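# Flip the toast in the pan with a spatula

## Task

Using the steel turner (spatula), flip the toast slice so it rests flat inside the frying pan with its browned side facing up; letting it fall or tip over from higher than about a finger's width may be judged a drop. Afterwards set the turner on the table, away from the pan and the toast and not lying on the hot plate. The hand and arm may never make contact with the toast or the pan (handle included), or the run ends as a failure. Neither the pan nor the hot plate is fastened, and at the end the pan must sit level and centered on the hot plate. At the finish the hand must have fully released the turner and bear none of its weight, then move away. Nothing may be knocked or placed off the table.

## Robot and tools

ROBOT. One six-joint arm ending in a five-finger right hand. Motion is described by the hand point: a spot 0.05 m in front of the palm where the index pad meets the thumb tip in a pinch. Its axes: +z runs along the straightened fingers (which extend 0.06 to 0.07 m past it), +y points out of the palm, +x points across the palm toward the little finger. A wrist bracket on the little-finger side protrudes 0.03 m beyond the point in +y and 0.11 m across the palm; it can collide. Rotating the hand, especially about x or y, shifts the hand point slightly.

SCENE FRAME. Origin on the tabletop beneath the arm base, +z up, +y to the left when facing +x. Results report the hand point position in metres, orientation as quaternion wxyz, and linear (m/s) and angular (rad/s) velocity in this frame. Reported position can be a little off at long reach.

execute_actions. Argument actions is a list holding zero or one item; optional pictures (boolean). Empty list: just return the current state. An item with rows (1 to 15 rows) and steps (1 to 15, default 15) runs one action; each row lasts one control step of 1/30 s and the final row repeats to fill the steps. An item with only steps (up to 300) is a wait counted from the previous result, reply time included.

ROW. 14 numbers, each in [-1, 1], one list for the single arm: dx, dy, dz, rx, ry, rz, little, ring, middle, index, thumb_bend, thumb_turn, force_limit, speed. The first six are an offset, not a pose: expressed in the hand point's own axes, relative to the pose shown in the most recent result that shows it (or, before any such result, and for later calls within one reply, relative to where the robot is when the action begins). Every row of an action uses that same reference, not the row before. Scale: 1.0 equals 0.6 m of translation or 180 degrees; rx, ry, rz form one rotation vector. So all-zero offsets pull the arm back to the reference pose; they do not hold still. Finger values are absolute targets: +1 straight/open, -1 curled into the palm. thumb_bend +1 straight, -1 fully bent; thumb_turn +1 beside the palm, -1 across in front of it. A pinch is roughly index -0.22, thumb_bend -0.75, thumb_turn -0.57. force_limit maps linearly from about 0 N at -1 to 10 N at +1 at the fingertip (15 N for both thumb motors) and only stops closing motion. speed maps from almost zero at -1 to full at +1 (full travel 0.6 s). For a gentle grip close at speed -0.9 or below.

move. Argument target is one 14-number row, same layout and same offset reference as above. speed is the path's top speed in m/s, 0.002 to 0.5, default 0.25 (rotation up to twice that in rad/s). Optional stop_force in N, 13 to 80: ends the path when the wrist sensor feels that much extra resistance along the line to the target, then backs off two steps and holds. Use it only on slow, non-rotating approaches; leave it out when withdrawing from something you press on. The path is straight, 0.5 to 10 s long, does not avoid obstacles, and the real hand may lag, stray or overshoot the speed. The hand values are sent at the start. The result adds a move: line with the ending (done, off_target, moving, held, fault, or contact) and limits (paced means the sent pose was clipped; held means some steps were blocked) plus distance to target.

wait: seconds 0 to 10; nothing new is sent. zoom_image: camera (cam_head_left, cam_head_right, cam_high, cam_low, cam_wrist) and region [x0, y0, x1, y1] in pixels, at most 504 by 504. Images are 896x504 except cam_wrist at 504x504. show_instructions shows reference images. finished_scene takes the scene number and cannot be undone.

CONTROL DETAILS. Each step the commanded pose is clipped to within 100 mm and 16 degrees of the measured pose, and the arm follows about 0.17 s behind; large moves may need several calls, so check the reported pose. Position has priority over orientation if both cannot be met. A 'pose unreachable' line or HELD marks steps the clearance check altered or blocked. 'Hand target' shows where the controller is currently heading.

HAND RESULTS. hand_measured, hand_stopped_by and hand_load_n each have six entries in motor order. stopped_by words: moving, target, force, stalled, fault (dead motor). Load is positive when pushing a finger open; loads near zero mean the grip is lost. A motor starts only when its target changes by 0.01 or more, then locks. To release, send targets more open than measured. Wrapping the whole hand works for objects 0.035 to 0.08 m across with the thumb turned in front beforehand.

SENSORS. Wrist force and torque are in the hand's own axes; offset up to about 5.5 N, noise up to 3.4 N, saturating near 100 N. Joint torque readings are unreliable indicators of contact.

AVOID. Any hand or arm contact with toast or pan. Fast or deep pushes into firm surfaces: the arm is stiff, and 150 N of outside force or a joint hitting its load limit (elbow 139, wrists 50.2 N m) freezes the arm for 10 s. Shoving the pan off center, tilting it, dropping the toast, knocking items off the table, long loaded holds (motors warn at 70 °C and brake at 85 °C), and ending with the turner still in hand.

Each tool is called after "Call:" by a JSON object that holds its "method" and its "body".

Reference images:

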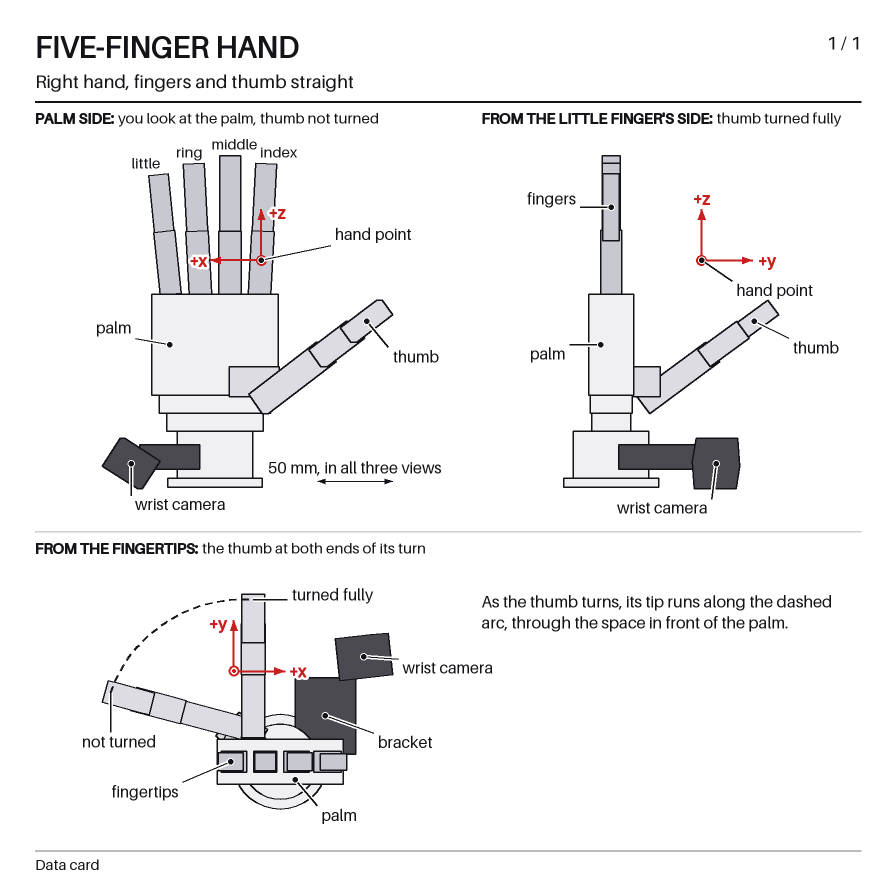

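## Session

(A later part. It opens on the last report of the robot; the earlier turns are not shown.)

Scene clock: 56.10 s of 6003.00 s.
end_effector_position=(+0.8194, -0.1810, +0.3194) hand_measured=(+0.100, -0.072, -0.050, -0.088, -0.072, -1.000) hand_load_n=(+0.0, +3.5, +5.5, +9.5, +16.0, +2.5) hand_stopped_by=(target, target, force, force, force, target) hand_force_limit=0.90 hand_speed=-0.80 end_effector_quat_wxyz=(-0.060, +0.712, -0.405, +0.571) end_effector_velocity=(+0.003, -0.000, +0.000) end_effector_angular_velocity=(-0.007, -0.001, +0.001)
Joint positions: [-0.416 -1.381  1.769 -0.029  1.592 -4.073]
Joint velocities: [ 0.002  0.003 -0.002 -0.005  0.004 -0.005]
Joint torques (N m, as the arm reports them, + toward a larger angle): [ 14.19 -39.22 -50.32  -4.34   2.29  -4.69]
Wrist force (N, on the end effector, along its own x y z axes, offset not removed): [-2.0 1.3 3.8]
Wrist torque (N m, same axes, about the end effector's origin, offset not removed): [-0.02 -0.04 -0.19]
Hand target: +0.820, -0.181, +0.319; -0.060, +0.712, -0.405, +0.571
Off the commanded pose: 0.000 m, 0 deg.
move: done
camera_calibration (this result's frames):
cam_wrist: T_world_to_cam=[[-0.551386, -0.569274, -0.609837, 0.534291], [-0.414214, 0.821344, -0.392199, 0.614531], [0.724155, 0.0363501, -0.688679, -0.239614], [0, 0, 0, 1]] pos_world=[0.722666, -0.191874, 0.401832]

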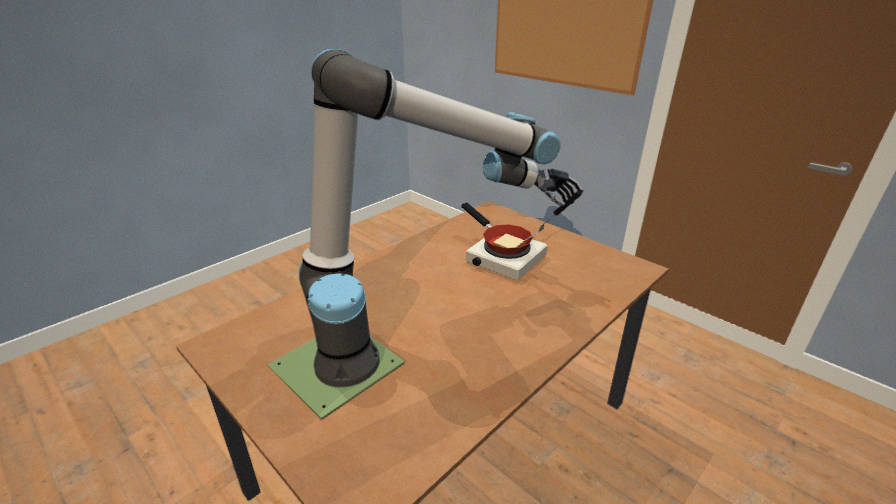

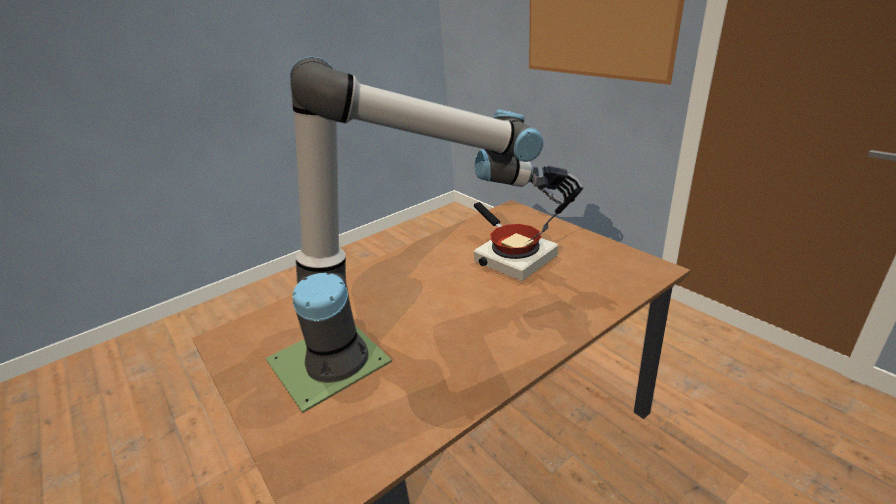

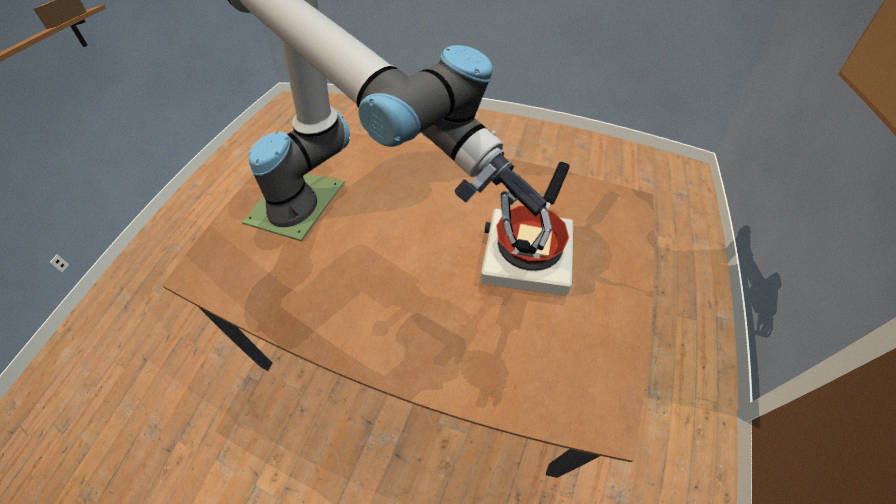

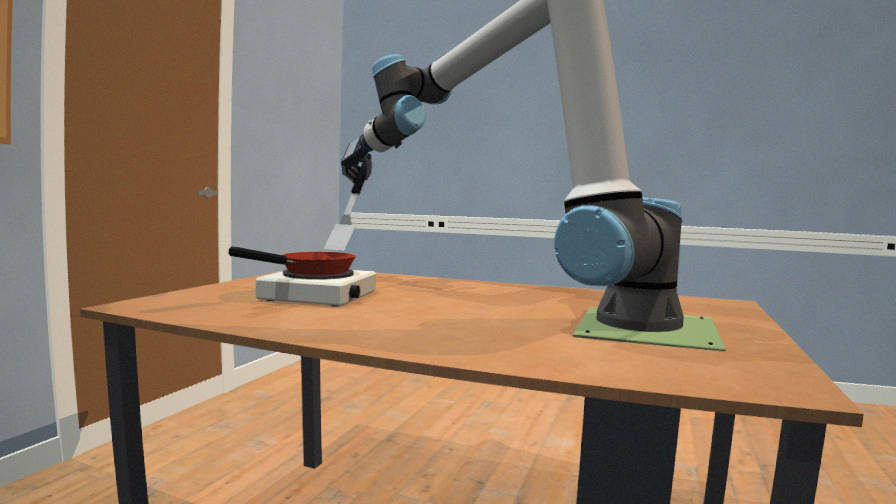

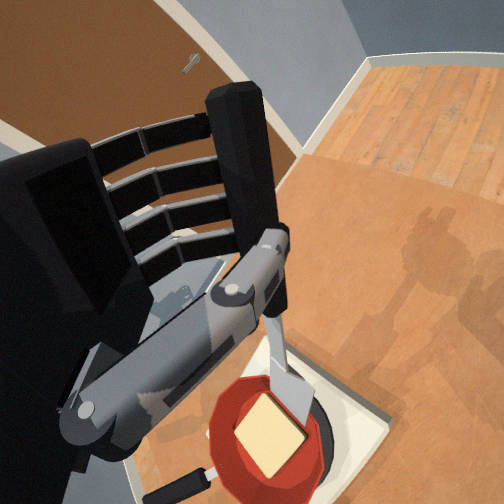

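Call:
{"method": "move", "body": {"target": [-0.07,-0.01,0.022,0,0,0,0.1,-0.075,-0.3,-0.3,-0.15,-1,0.9,-0.8], "speed": 0.03}}

Call:
{"method": "zoom_image", "body": {"camera": "cam_wrist", "region": [180, 340, 380, 504]}}

Call:
{"method": "zoom_image", "body": {"camera": "cam_head_left", "region": [470, 190, 580, 270]}}

Call:
{"method": "zoom_image", "body": {"camera": "cam_low", "region": [270, 200, 380, 290]}}

Scene clock: 65.57 s of 6003.00 s.
end_effector_position=(+0.8328, -0.1551, +0.2863) hand_measured=(+0.100, -0.072, -0.050, -0.088, -0.072, -1.000) hand_load_n=(+0.0, +3.5, +5.5, +9.5, +16.0, +2.5) hand_stopped_by=(target, target, force, force, force, target) hand_force_limit=0.90 hand_speed=-0.80 end_effector_quat_wxyz=(-0.060, +0.712, -0.405, +0.571) end_effector_velocity=(+0.000, +0.001, -0.002) end_effector_angular_velocity=(+0.000, +0.001, -0.002)
Joint positions: [-0.368 -1.342  1.783 -0.081  1.637 -4.056]
Joint velocities: [ 0.002  0.002  0.    -0.002  0.004  0.002]
Joint torques (N m, as the arm reports them, + toward a larger angle): [ 10.43 -43.75 -24.32  -3.08   2.35   3.58]
Wrist force (N, on the end effector, along its own x y z axes, offset not removed): [-2.0 2.1 2.3]
Wrist torque (N m, same axes, about the end effector's origin, offset not removed): [0.10 0.02 -0.29]
Hand target: +0.833, -0.155, +0.286; -0.060, +0.712, -0.405, +0.571
Off the commanded pose: 0.000 m, 0 deg.
After step 90, 4.63 s passed at rest.
move: done
camera_calibration (this result's frames):
cam_wrist: T_world_to_cam=[[-0.551395, -0.569333, -0.609773, 0.536286], [-0.414234, 0.821305, -0.39226, 0.58584], [0.724137, 0.036298, -0.688701, -0.273082], [0, 0, 0, 1]] pos_world=[0.736128, -0.165916, 0.368743]

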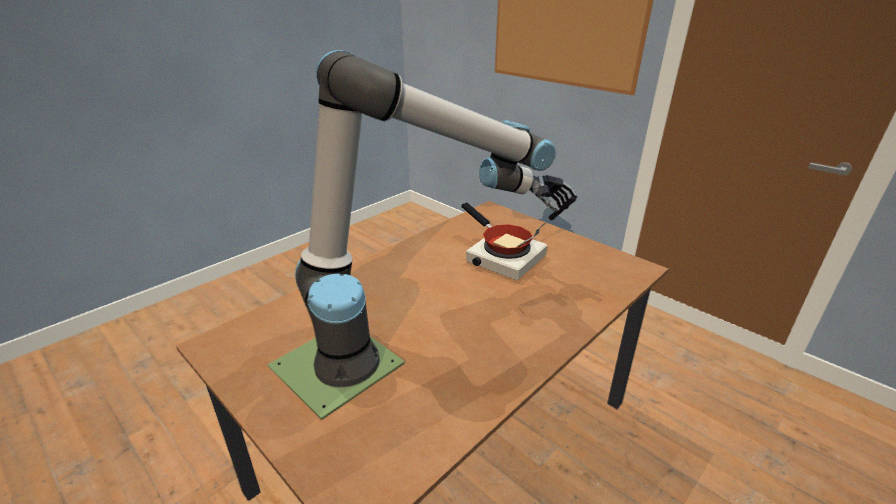

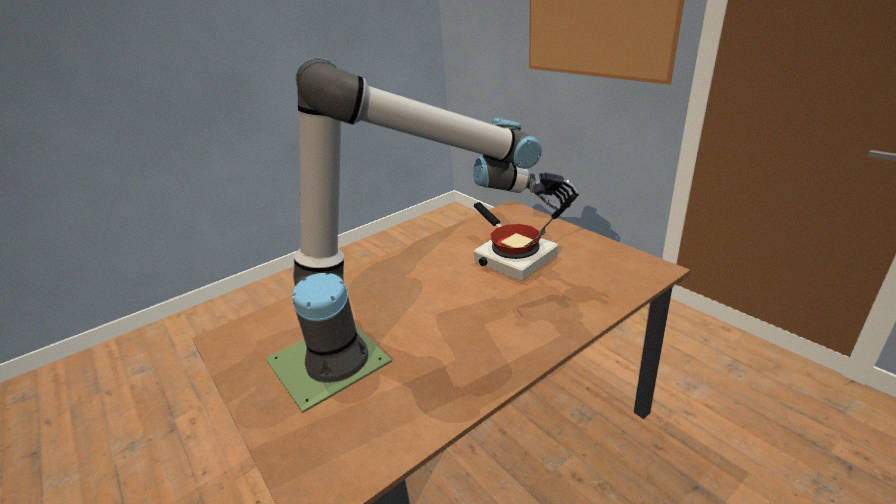

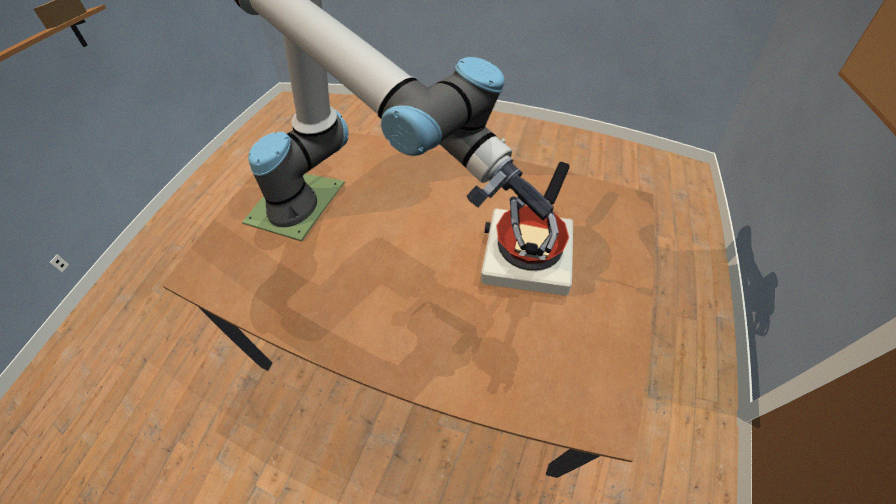

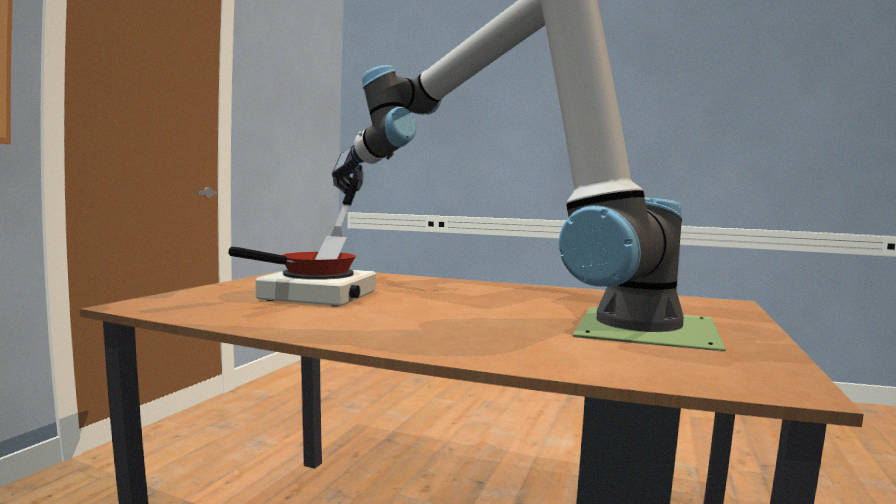

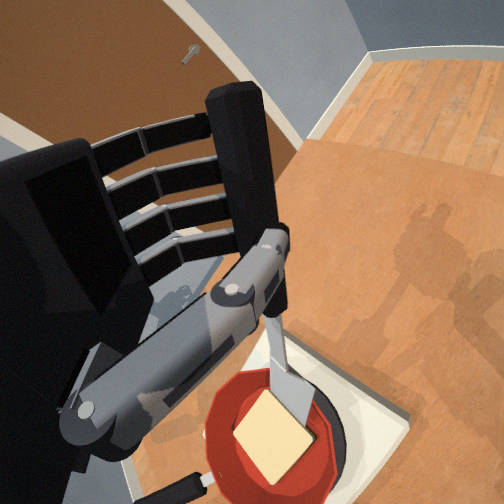

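Region (180, 340, 380, 504) of cam_wrist's 504x504 image, scaled by 2.520, with more detail than that image has; it fills the top 413 rows of this view, and the rest is white.

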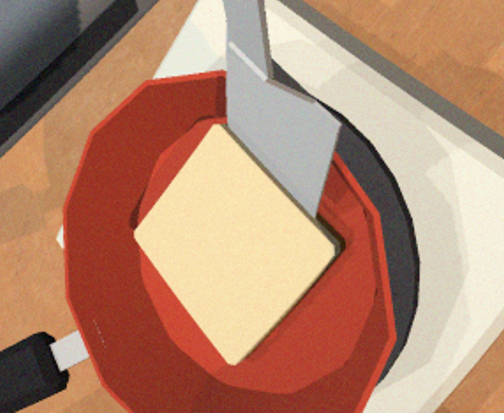

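Region (470, 190, 580, 270) of cam_head_left's 896x504 image, scaled by 4.582, with more detail than that image has; it fills the top 367 rows of this view, and the rest is white.

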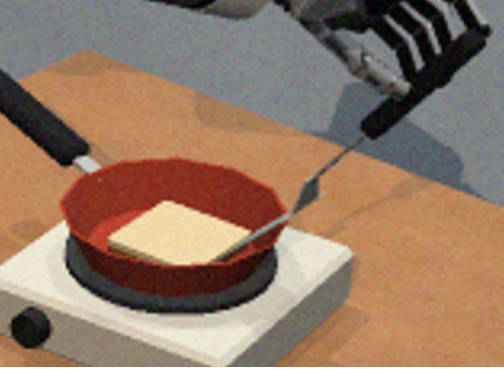

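Region (270, 200, 380, 290) of cam_low's 896x504 image, scaled by 4.582, with more detail than that image has; it fills the top 412 rows of this view, and the rest is white.

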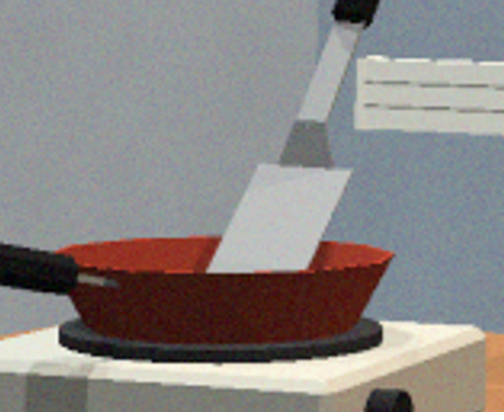

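Call:
{"method": "move", "body": {"target": [-0.022,-0.017,-0.026,0,0.0177,-0.0283,0.1,-0.075,-0.3,-0.3,-0.15,-1,0.9,-0.8], "speed": 0.02}}

Call:
{"method": "zoom_image", "body": {"camera": "cam_wrist", "region": [180, 340, 380, 504]}}

Call:
{"method": "zoom_image", "body": {"camera": "cam_high", "region": [480, 190, 590, 290]}}

Scene clock: 74.80 s of 6003.00 s.
end_effector_position=(+0.8244, -0.1341, +0.2871) hand_measured=(+0.100, -0.072, -0.050, -0.088, -0.072, -1.000) hand_load_n=(+0.0, +3.5, +5.5, +9.5, +16.0, +2.5) hand_stopped_by=(target, target, force, force, force, target) hand_force_limit=0.90 hand_speed=-0.80 end_effector_quat_wxyz=(-0.024, +0.713, -0.375, +0.592) end_effector_velocity=(-0.000, +0.003, +0.001) end_effector_angular_velocity=(-0.008, -0.002, +0.002)
Joint positions: [-0.317 -1.357  1.823 -0.15   1.717 -4.132]
Joint velocities: [ 0.005 -0.002  0.004 -0.007  0.006 -0.006]
Joint torques (N m, as the arm reports them, + toward a larger angle): [ 12.58 -73.18 -23.17  -4.47   2.68  -4.03]
Wrist force (N, on the end effector, along its own x y z axes, offset not removed): [1.0 -0.2 3.2]
Wrist torque (N m, same axes, about the end effector's origin, offset not removed): [-0.42 -0.47 -0.14]
Hand target: +0.824, -0.134, +0.287; -0.023, +0.713, -0.374, +0.593
Off the commanded pose: 0.000 m, 0 deg.
After step 90, 3.40 s passed at rest.
move: done
camera_calibration (this result's frames):
cam_wrist: T_world_to_cam=[[-0.549492, -0.629442, -0.549419, 0.517069], [-0.412647, 0.77625, -0.47661, 0.582318], [0.726485, -0.0351774, -0.686281, -0.279379], [0, 0, 0, 1]] pos_world=[0.727381, -0.136387, 0.369894]

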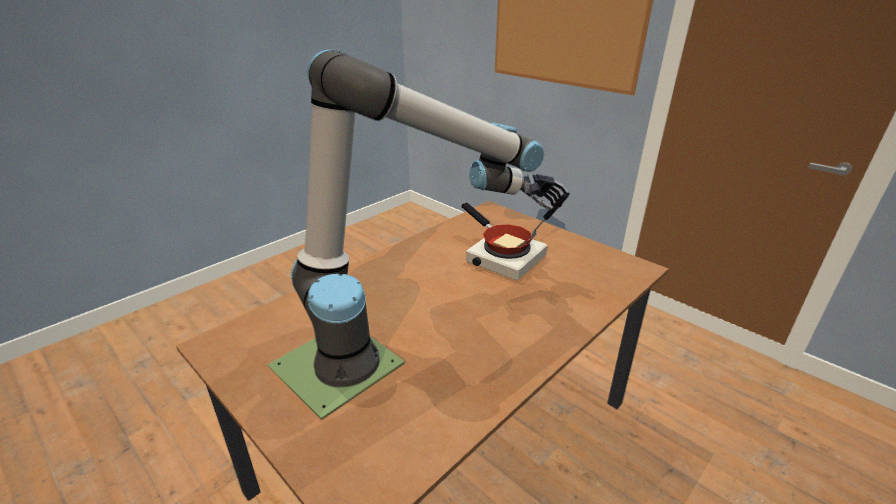

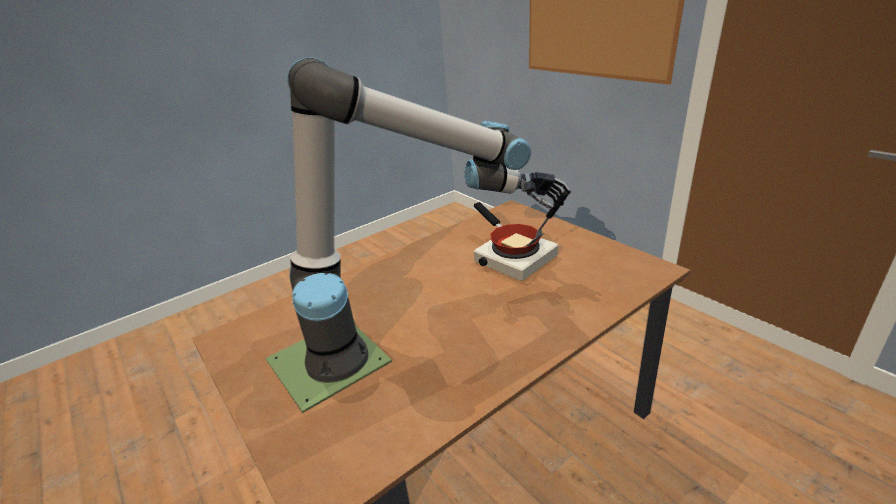

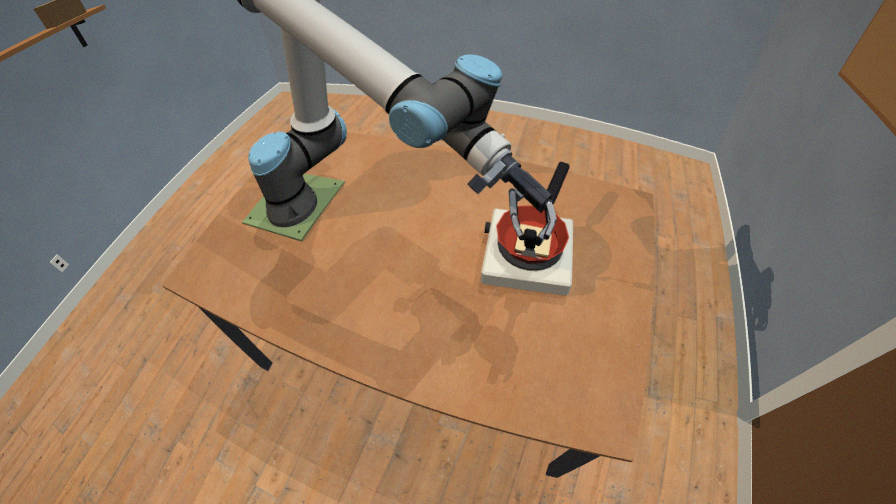

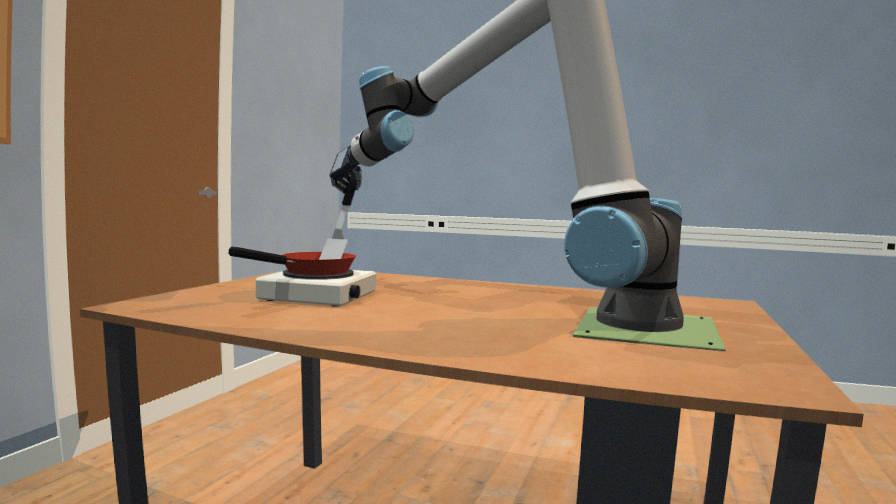

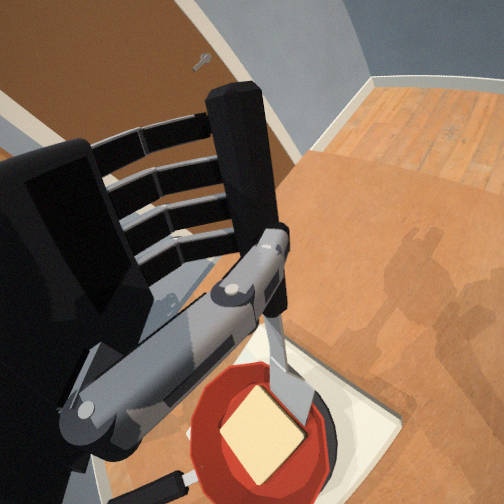

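Region (180, 340, 380, 504) of cam_wrist's 504x504 image, scaled by 2.520, with more detail than that image has; it fills the top 413 rows of this view, and the rest is white.

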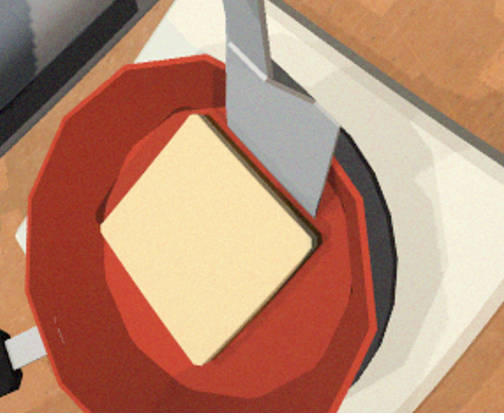

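Region (480, 190, 590, 290) of cam_high's 896x504 image, scaled by 4.582, with more detail than that image has; it fills the top 458 rows of this view, and the rest is white.

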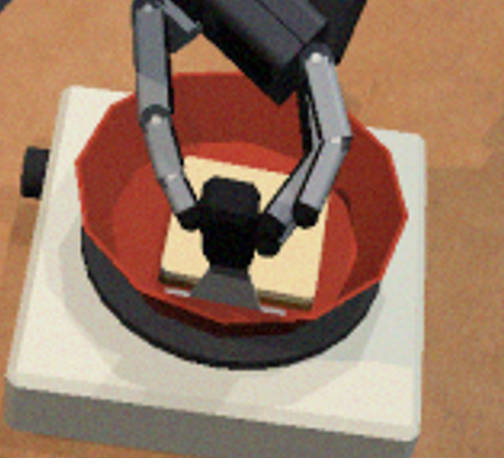

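Good; advance along the blade.

Call:
{"method": "move", "body": {"target": [-0.02,-0.002,-0.001,0,0,0,0.1,-0.075,-0.3,-0.3,-0.15,-1,0.9,-0.8], "speed": 0.01}}

Call:
{"method": "zoom_image", "body": {"camera": "cam_wrist", "region": [180, 340, 380, 504]}}

Scene clock: 80.10 s of 6003.00 s.
end_effector_position=(+0.8242, -0.1265, +0.2782) hand_measured=(+0.100, -0.072, -0.050, -0.088, -0.072, -1.000) hand_load_n=(+0.0, +6.0, +6.5, +6.5, +16.5, -1.0) hand_stopped_by=(target, target, force, force, force, target) hand_force_limit=0.90 hand_speed=-0.80 end_effector_quat_wxyz=(-0.024, +0.713, -0.375, +0.592) end_effector_velocity=(-0.000, +0.002, -0.002) end_effector_angular_velocity=(+0.001, +0.000, +0.001)
Joint positions: [-0.304 -1.35   1.832 -0.165  1.729 -4.128]
Joint velocities: [ 0.002  0.001  0.002 -0.002  0.001  0.001]
Joint torques (N m, as the arm reports them, + toward a larger angle): [ 15.89 -34.82 -16.94  -1.6    1.36   3.96]
Wrist force (N, on the end effector, along its own x y z axes, offset not removed): [5.9 0.6 0.6]
Wrist torque (N m, same axes, about the end effector's origin, offset not removed): [0.08 -0.05 -0.09]
Hand target: +0.824, -0.126, +0.278; -0.024, +0.713, -0.375, +0.592
Off the commanded pose: 0.000 m, 0 deg.
After step 90, 0.90 s passed at rest.
move: done
camera_calibration (this result's frames):
cam_wrist: T_world_to_cam=[[-0.549492, -0.629466, -0.549392, 0.516904], [-0.412627, 0.776229, -0.476663, 0.572058], [0.726497, -0.0352283, -0.686266, -0.285166], [0, 0, 0, 1]] pos_world=[0.727253, -0.128721, 0.360962]

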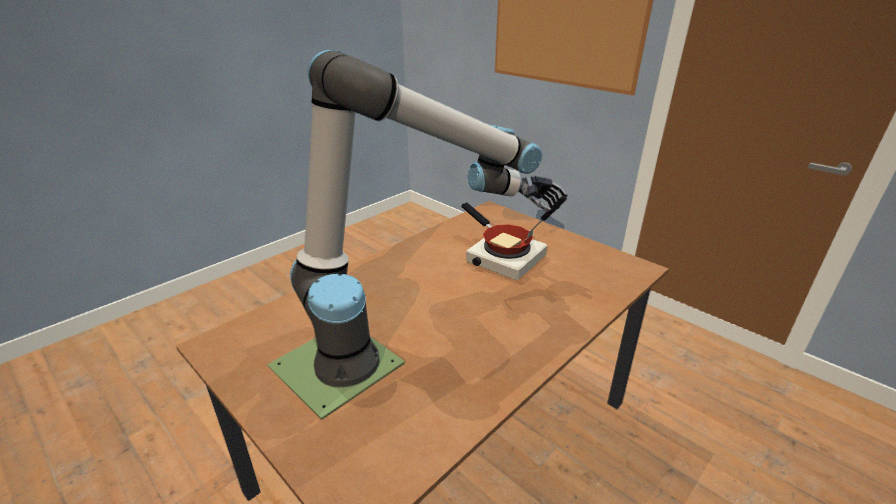

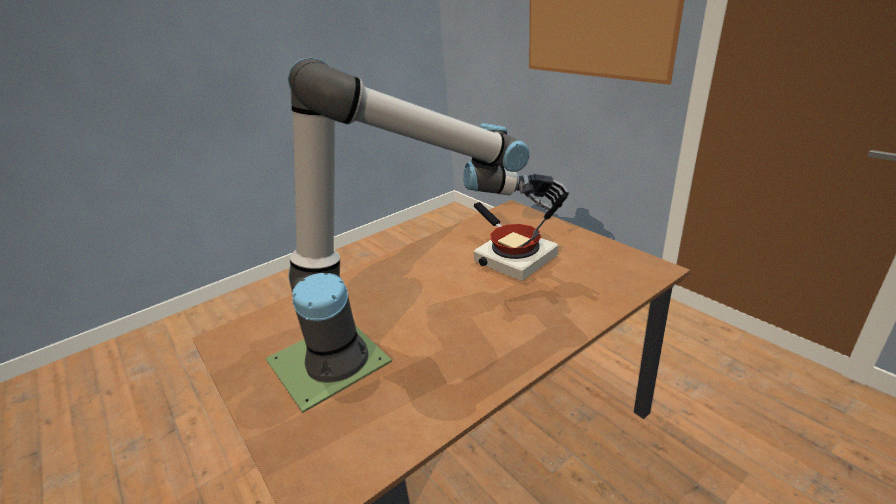

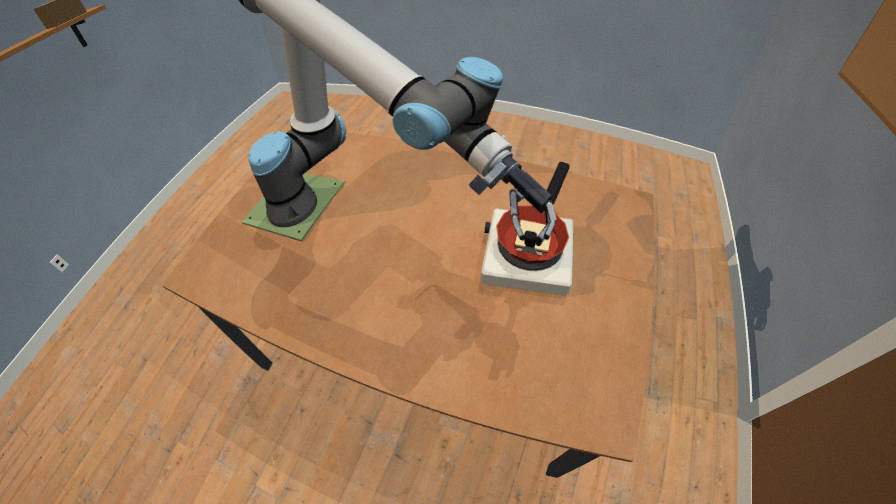

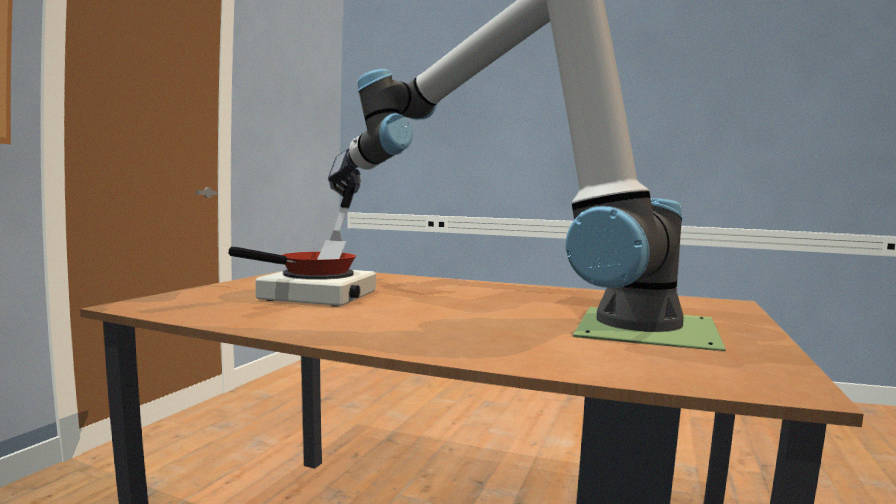

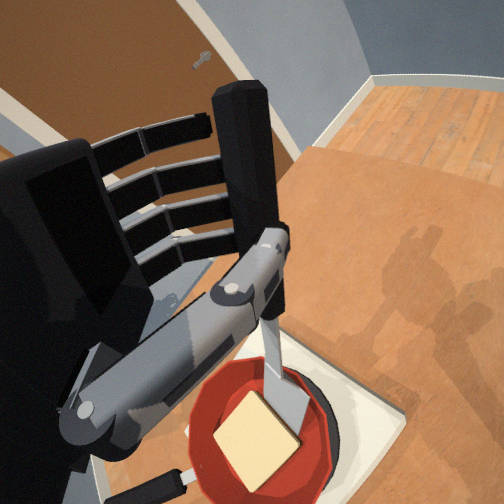

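Region (180, 340, 380, 504) of cam_wrist's 504x504 image, scaled by 2.520, with more detail than that image has; it fills the top 413 rows of this view, and the rest is white.

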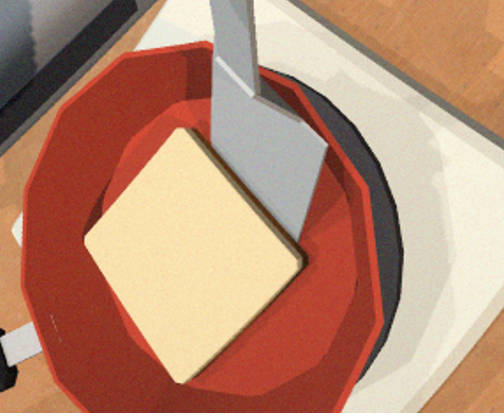

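Call:
{"method": "move", "body": {"target": [-0.009,0.0346,0.0216,0,-0.0236,0.0377,0.1,-0.075,-0.3,-0.3,-0.15,-1,0.9,-0.8], "speed": 0.02}}

Call:
{"method": "zoom_image", "body": {"camera": "cam_wrist", "region": [180, 340, 380, 504]}}

Call:
{"method": "zoom_image", "body": {"camera": "cam_head_left", "region": [470, 190, 580, 270]}}

Scene clock: 87.33 s of 6003.00 s.
end_effector_position=(+0.8248, -0.1435, +0.2601) hand_measured=(+0.100, -0.072, -0.050, -0.088, -0.072, -1.000) hand_load_n=(+0.0, +5.0, +6.5, +7.5, +16.5, +0.0) hand_stopped_by=(target, target, force, force, force, target) hand_force_limit=0.90 hand_speed=-0.80 end_effector_quat_wxyz=(-0.072, +0.711, -0.415, +0.563) end_effector_velocity=(+0.000, -0.001, -0.002) end_effector_angular_velocity=(+0.010, +0.002, +0.000)
Joint positions: [-0.362 -1.335  1.819 -0.108  1.631 -4.023]
Joint velocities: [-0.004  0.003 -0.001  0.004 -0.007  0.006]
Joint torques (N m, as the arm reports them, + toward a larger angle): [ -7.97 -40.71 -49.34   2.3   -2.49   4.79]
Wrist force (N, on the end effector, along its own x y z axes, offset not removed): [2.8 -1.7 3.7]
Wrist torque (N m, same axes, about the end effector's origin, offset not removed): [-0.56 -0.73 -0.32]
Hand target: +0.825, -0.144, +0.260; -0.073, +0.711, -0.415, +0.563
Off the commanded pose: 0.000 m, 0 deg.
After step 90, 0.50 s passed at rest.
move: done
camera_calibration (this result's frames):
cam_wrist: T_world_to_cam=[[-0.552105, -0.547808, -0.628559, 0.531038], [-0.414742, 0.834427, -0.362933, 0.55742], [0.723304, 0.0603124, -0.68789, -0.281843], [0, 0, 0, 1]] pos_world=[0.728232, -0.15722, 0.342218]

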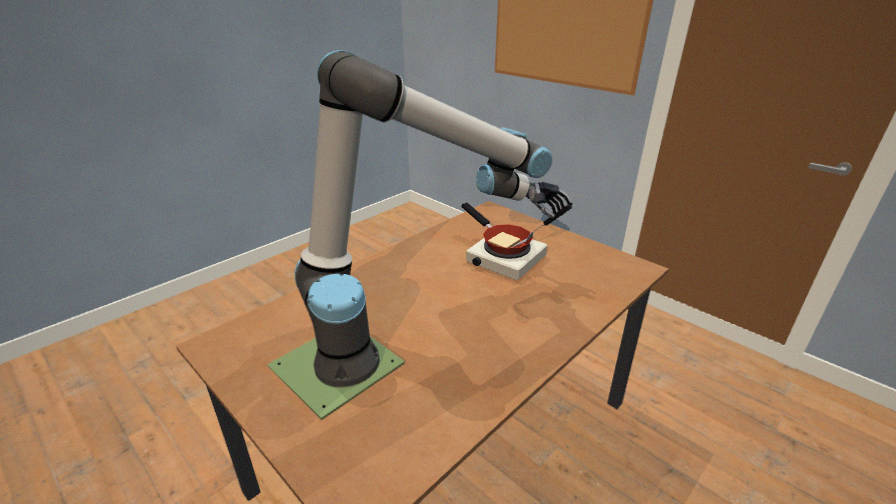

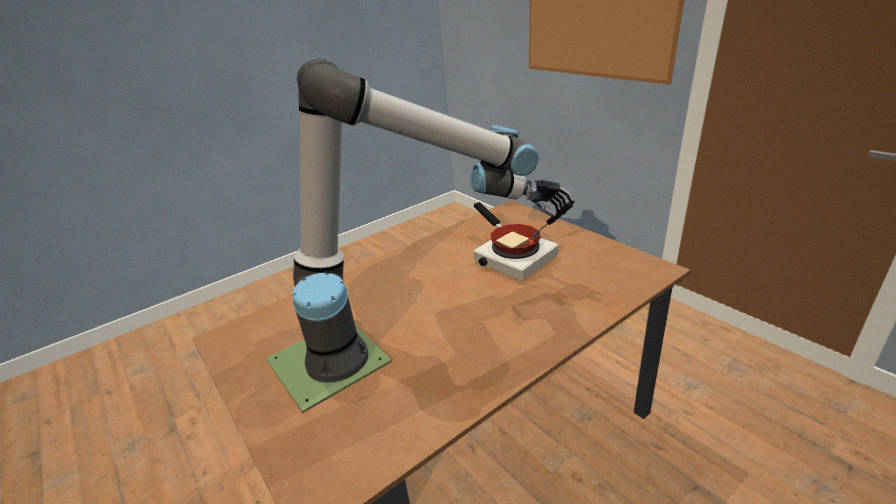

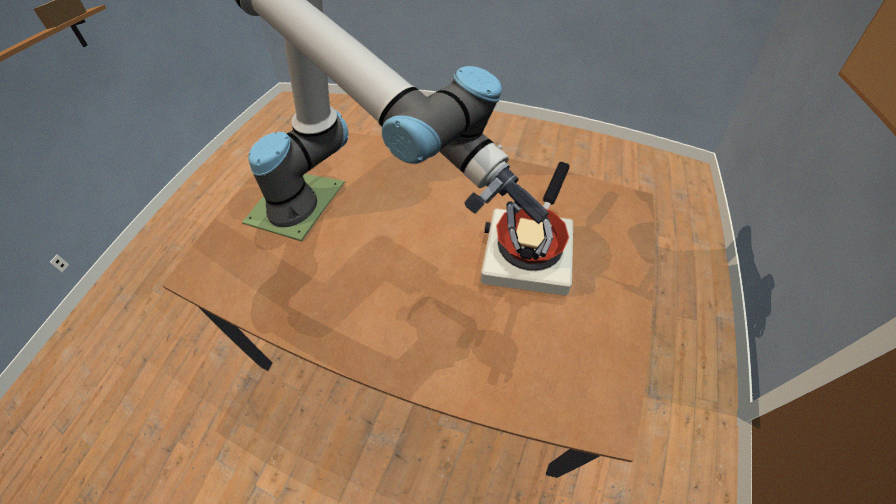

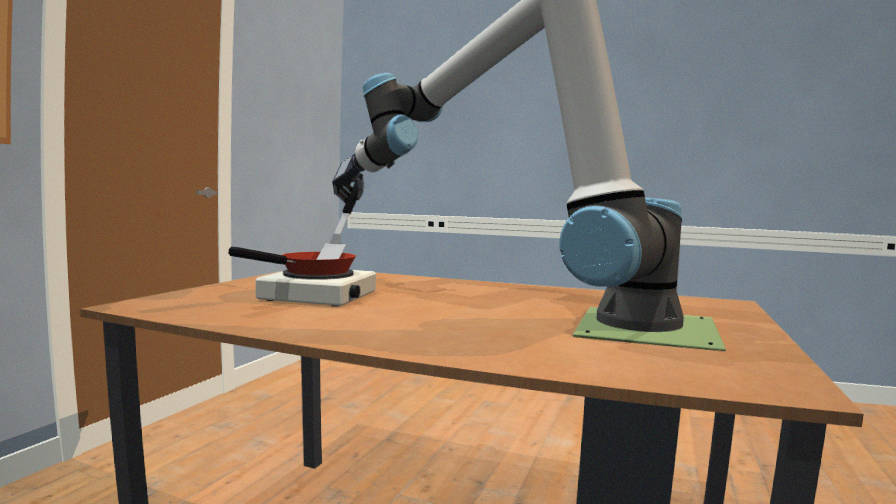

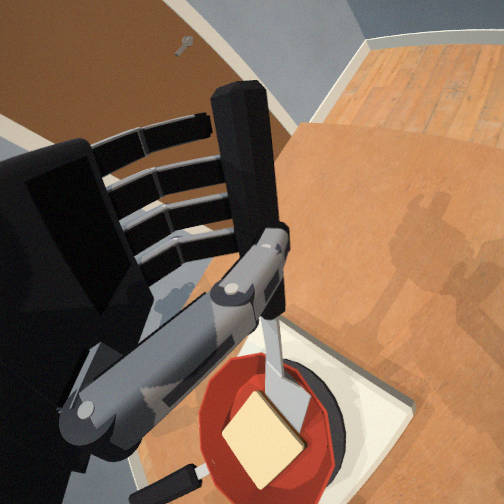

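Region (180, 340, 380, 504) of cam_wrist's 504x504 image, scaled by 2.520, with more detail than that image has; it fills the top 413 rows of this view, and the rest is white.

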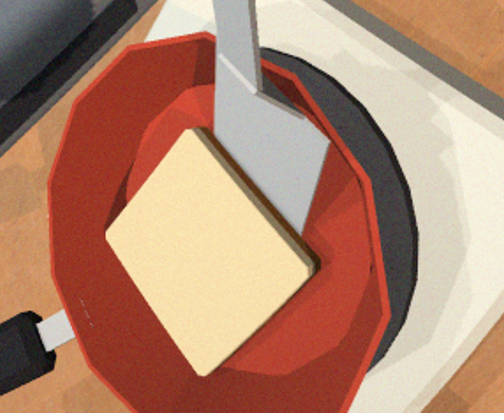

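Region (470, 190, 580, 270) of cam_head_left's 896x504 image, scaled by 4.582, with more detail than that image has; it fills the top 367 rows of this view, and the rest is white.

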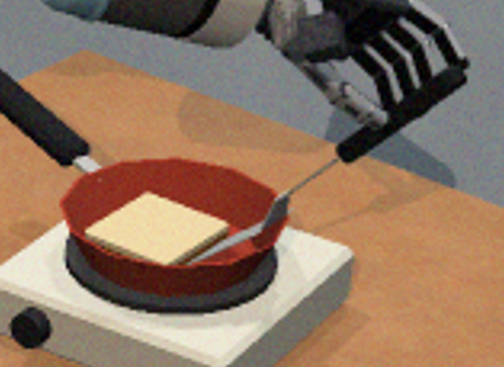

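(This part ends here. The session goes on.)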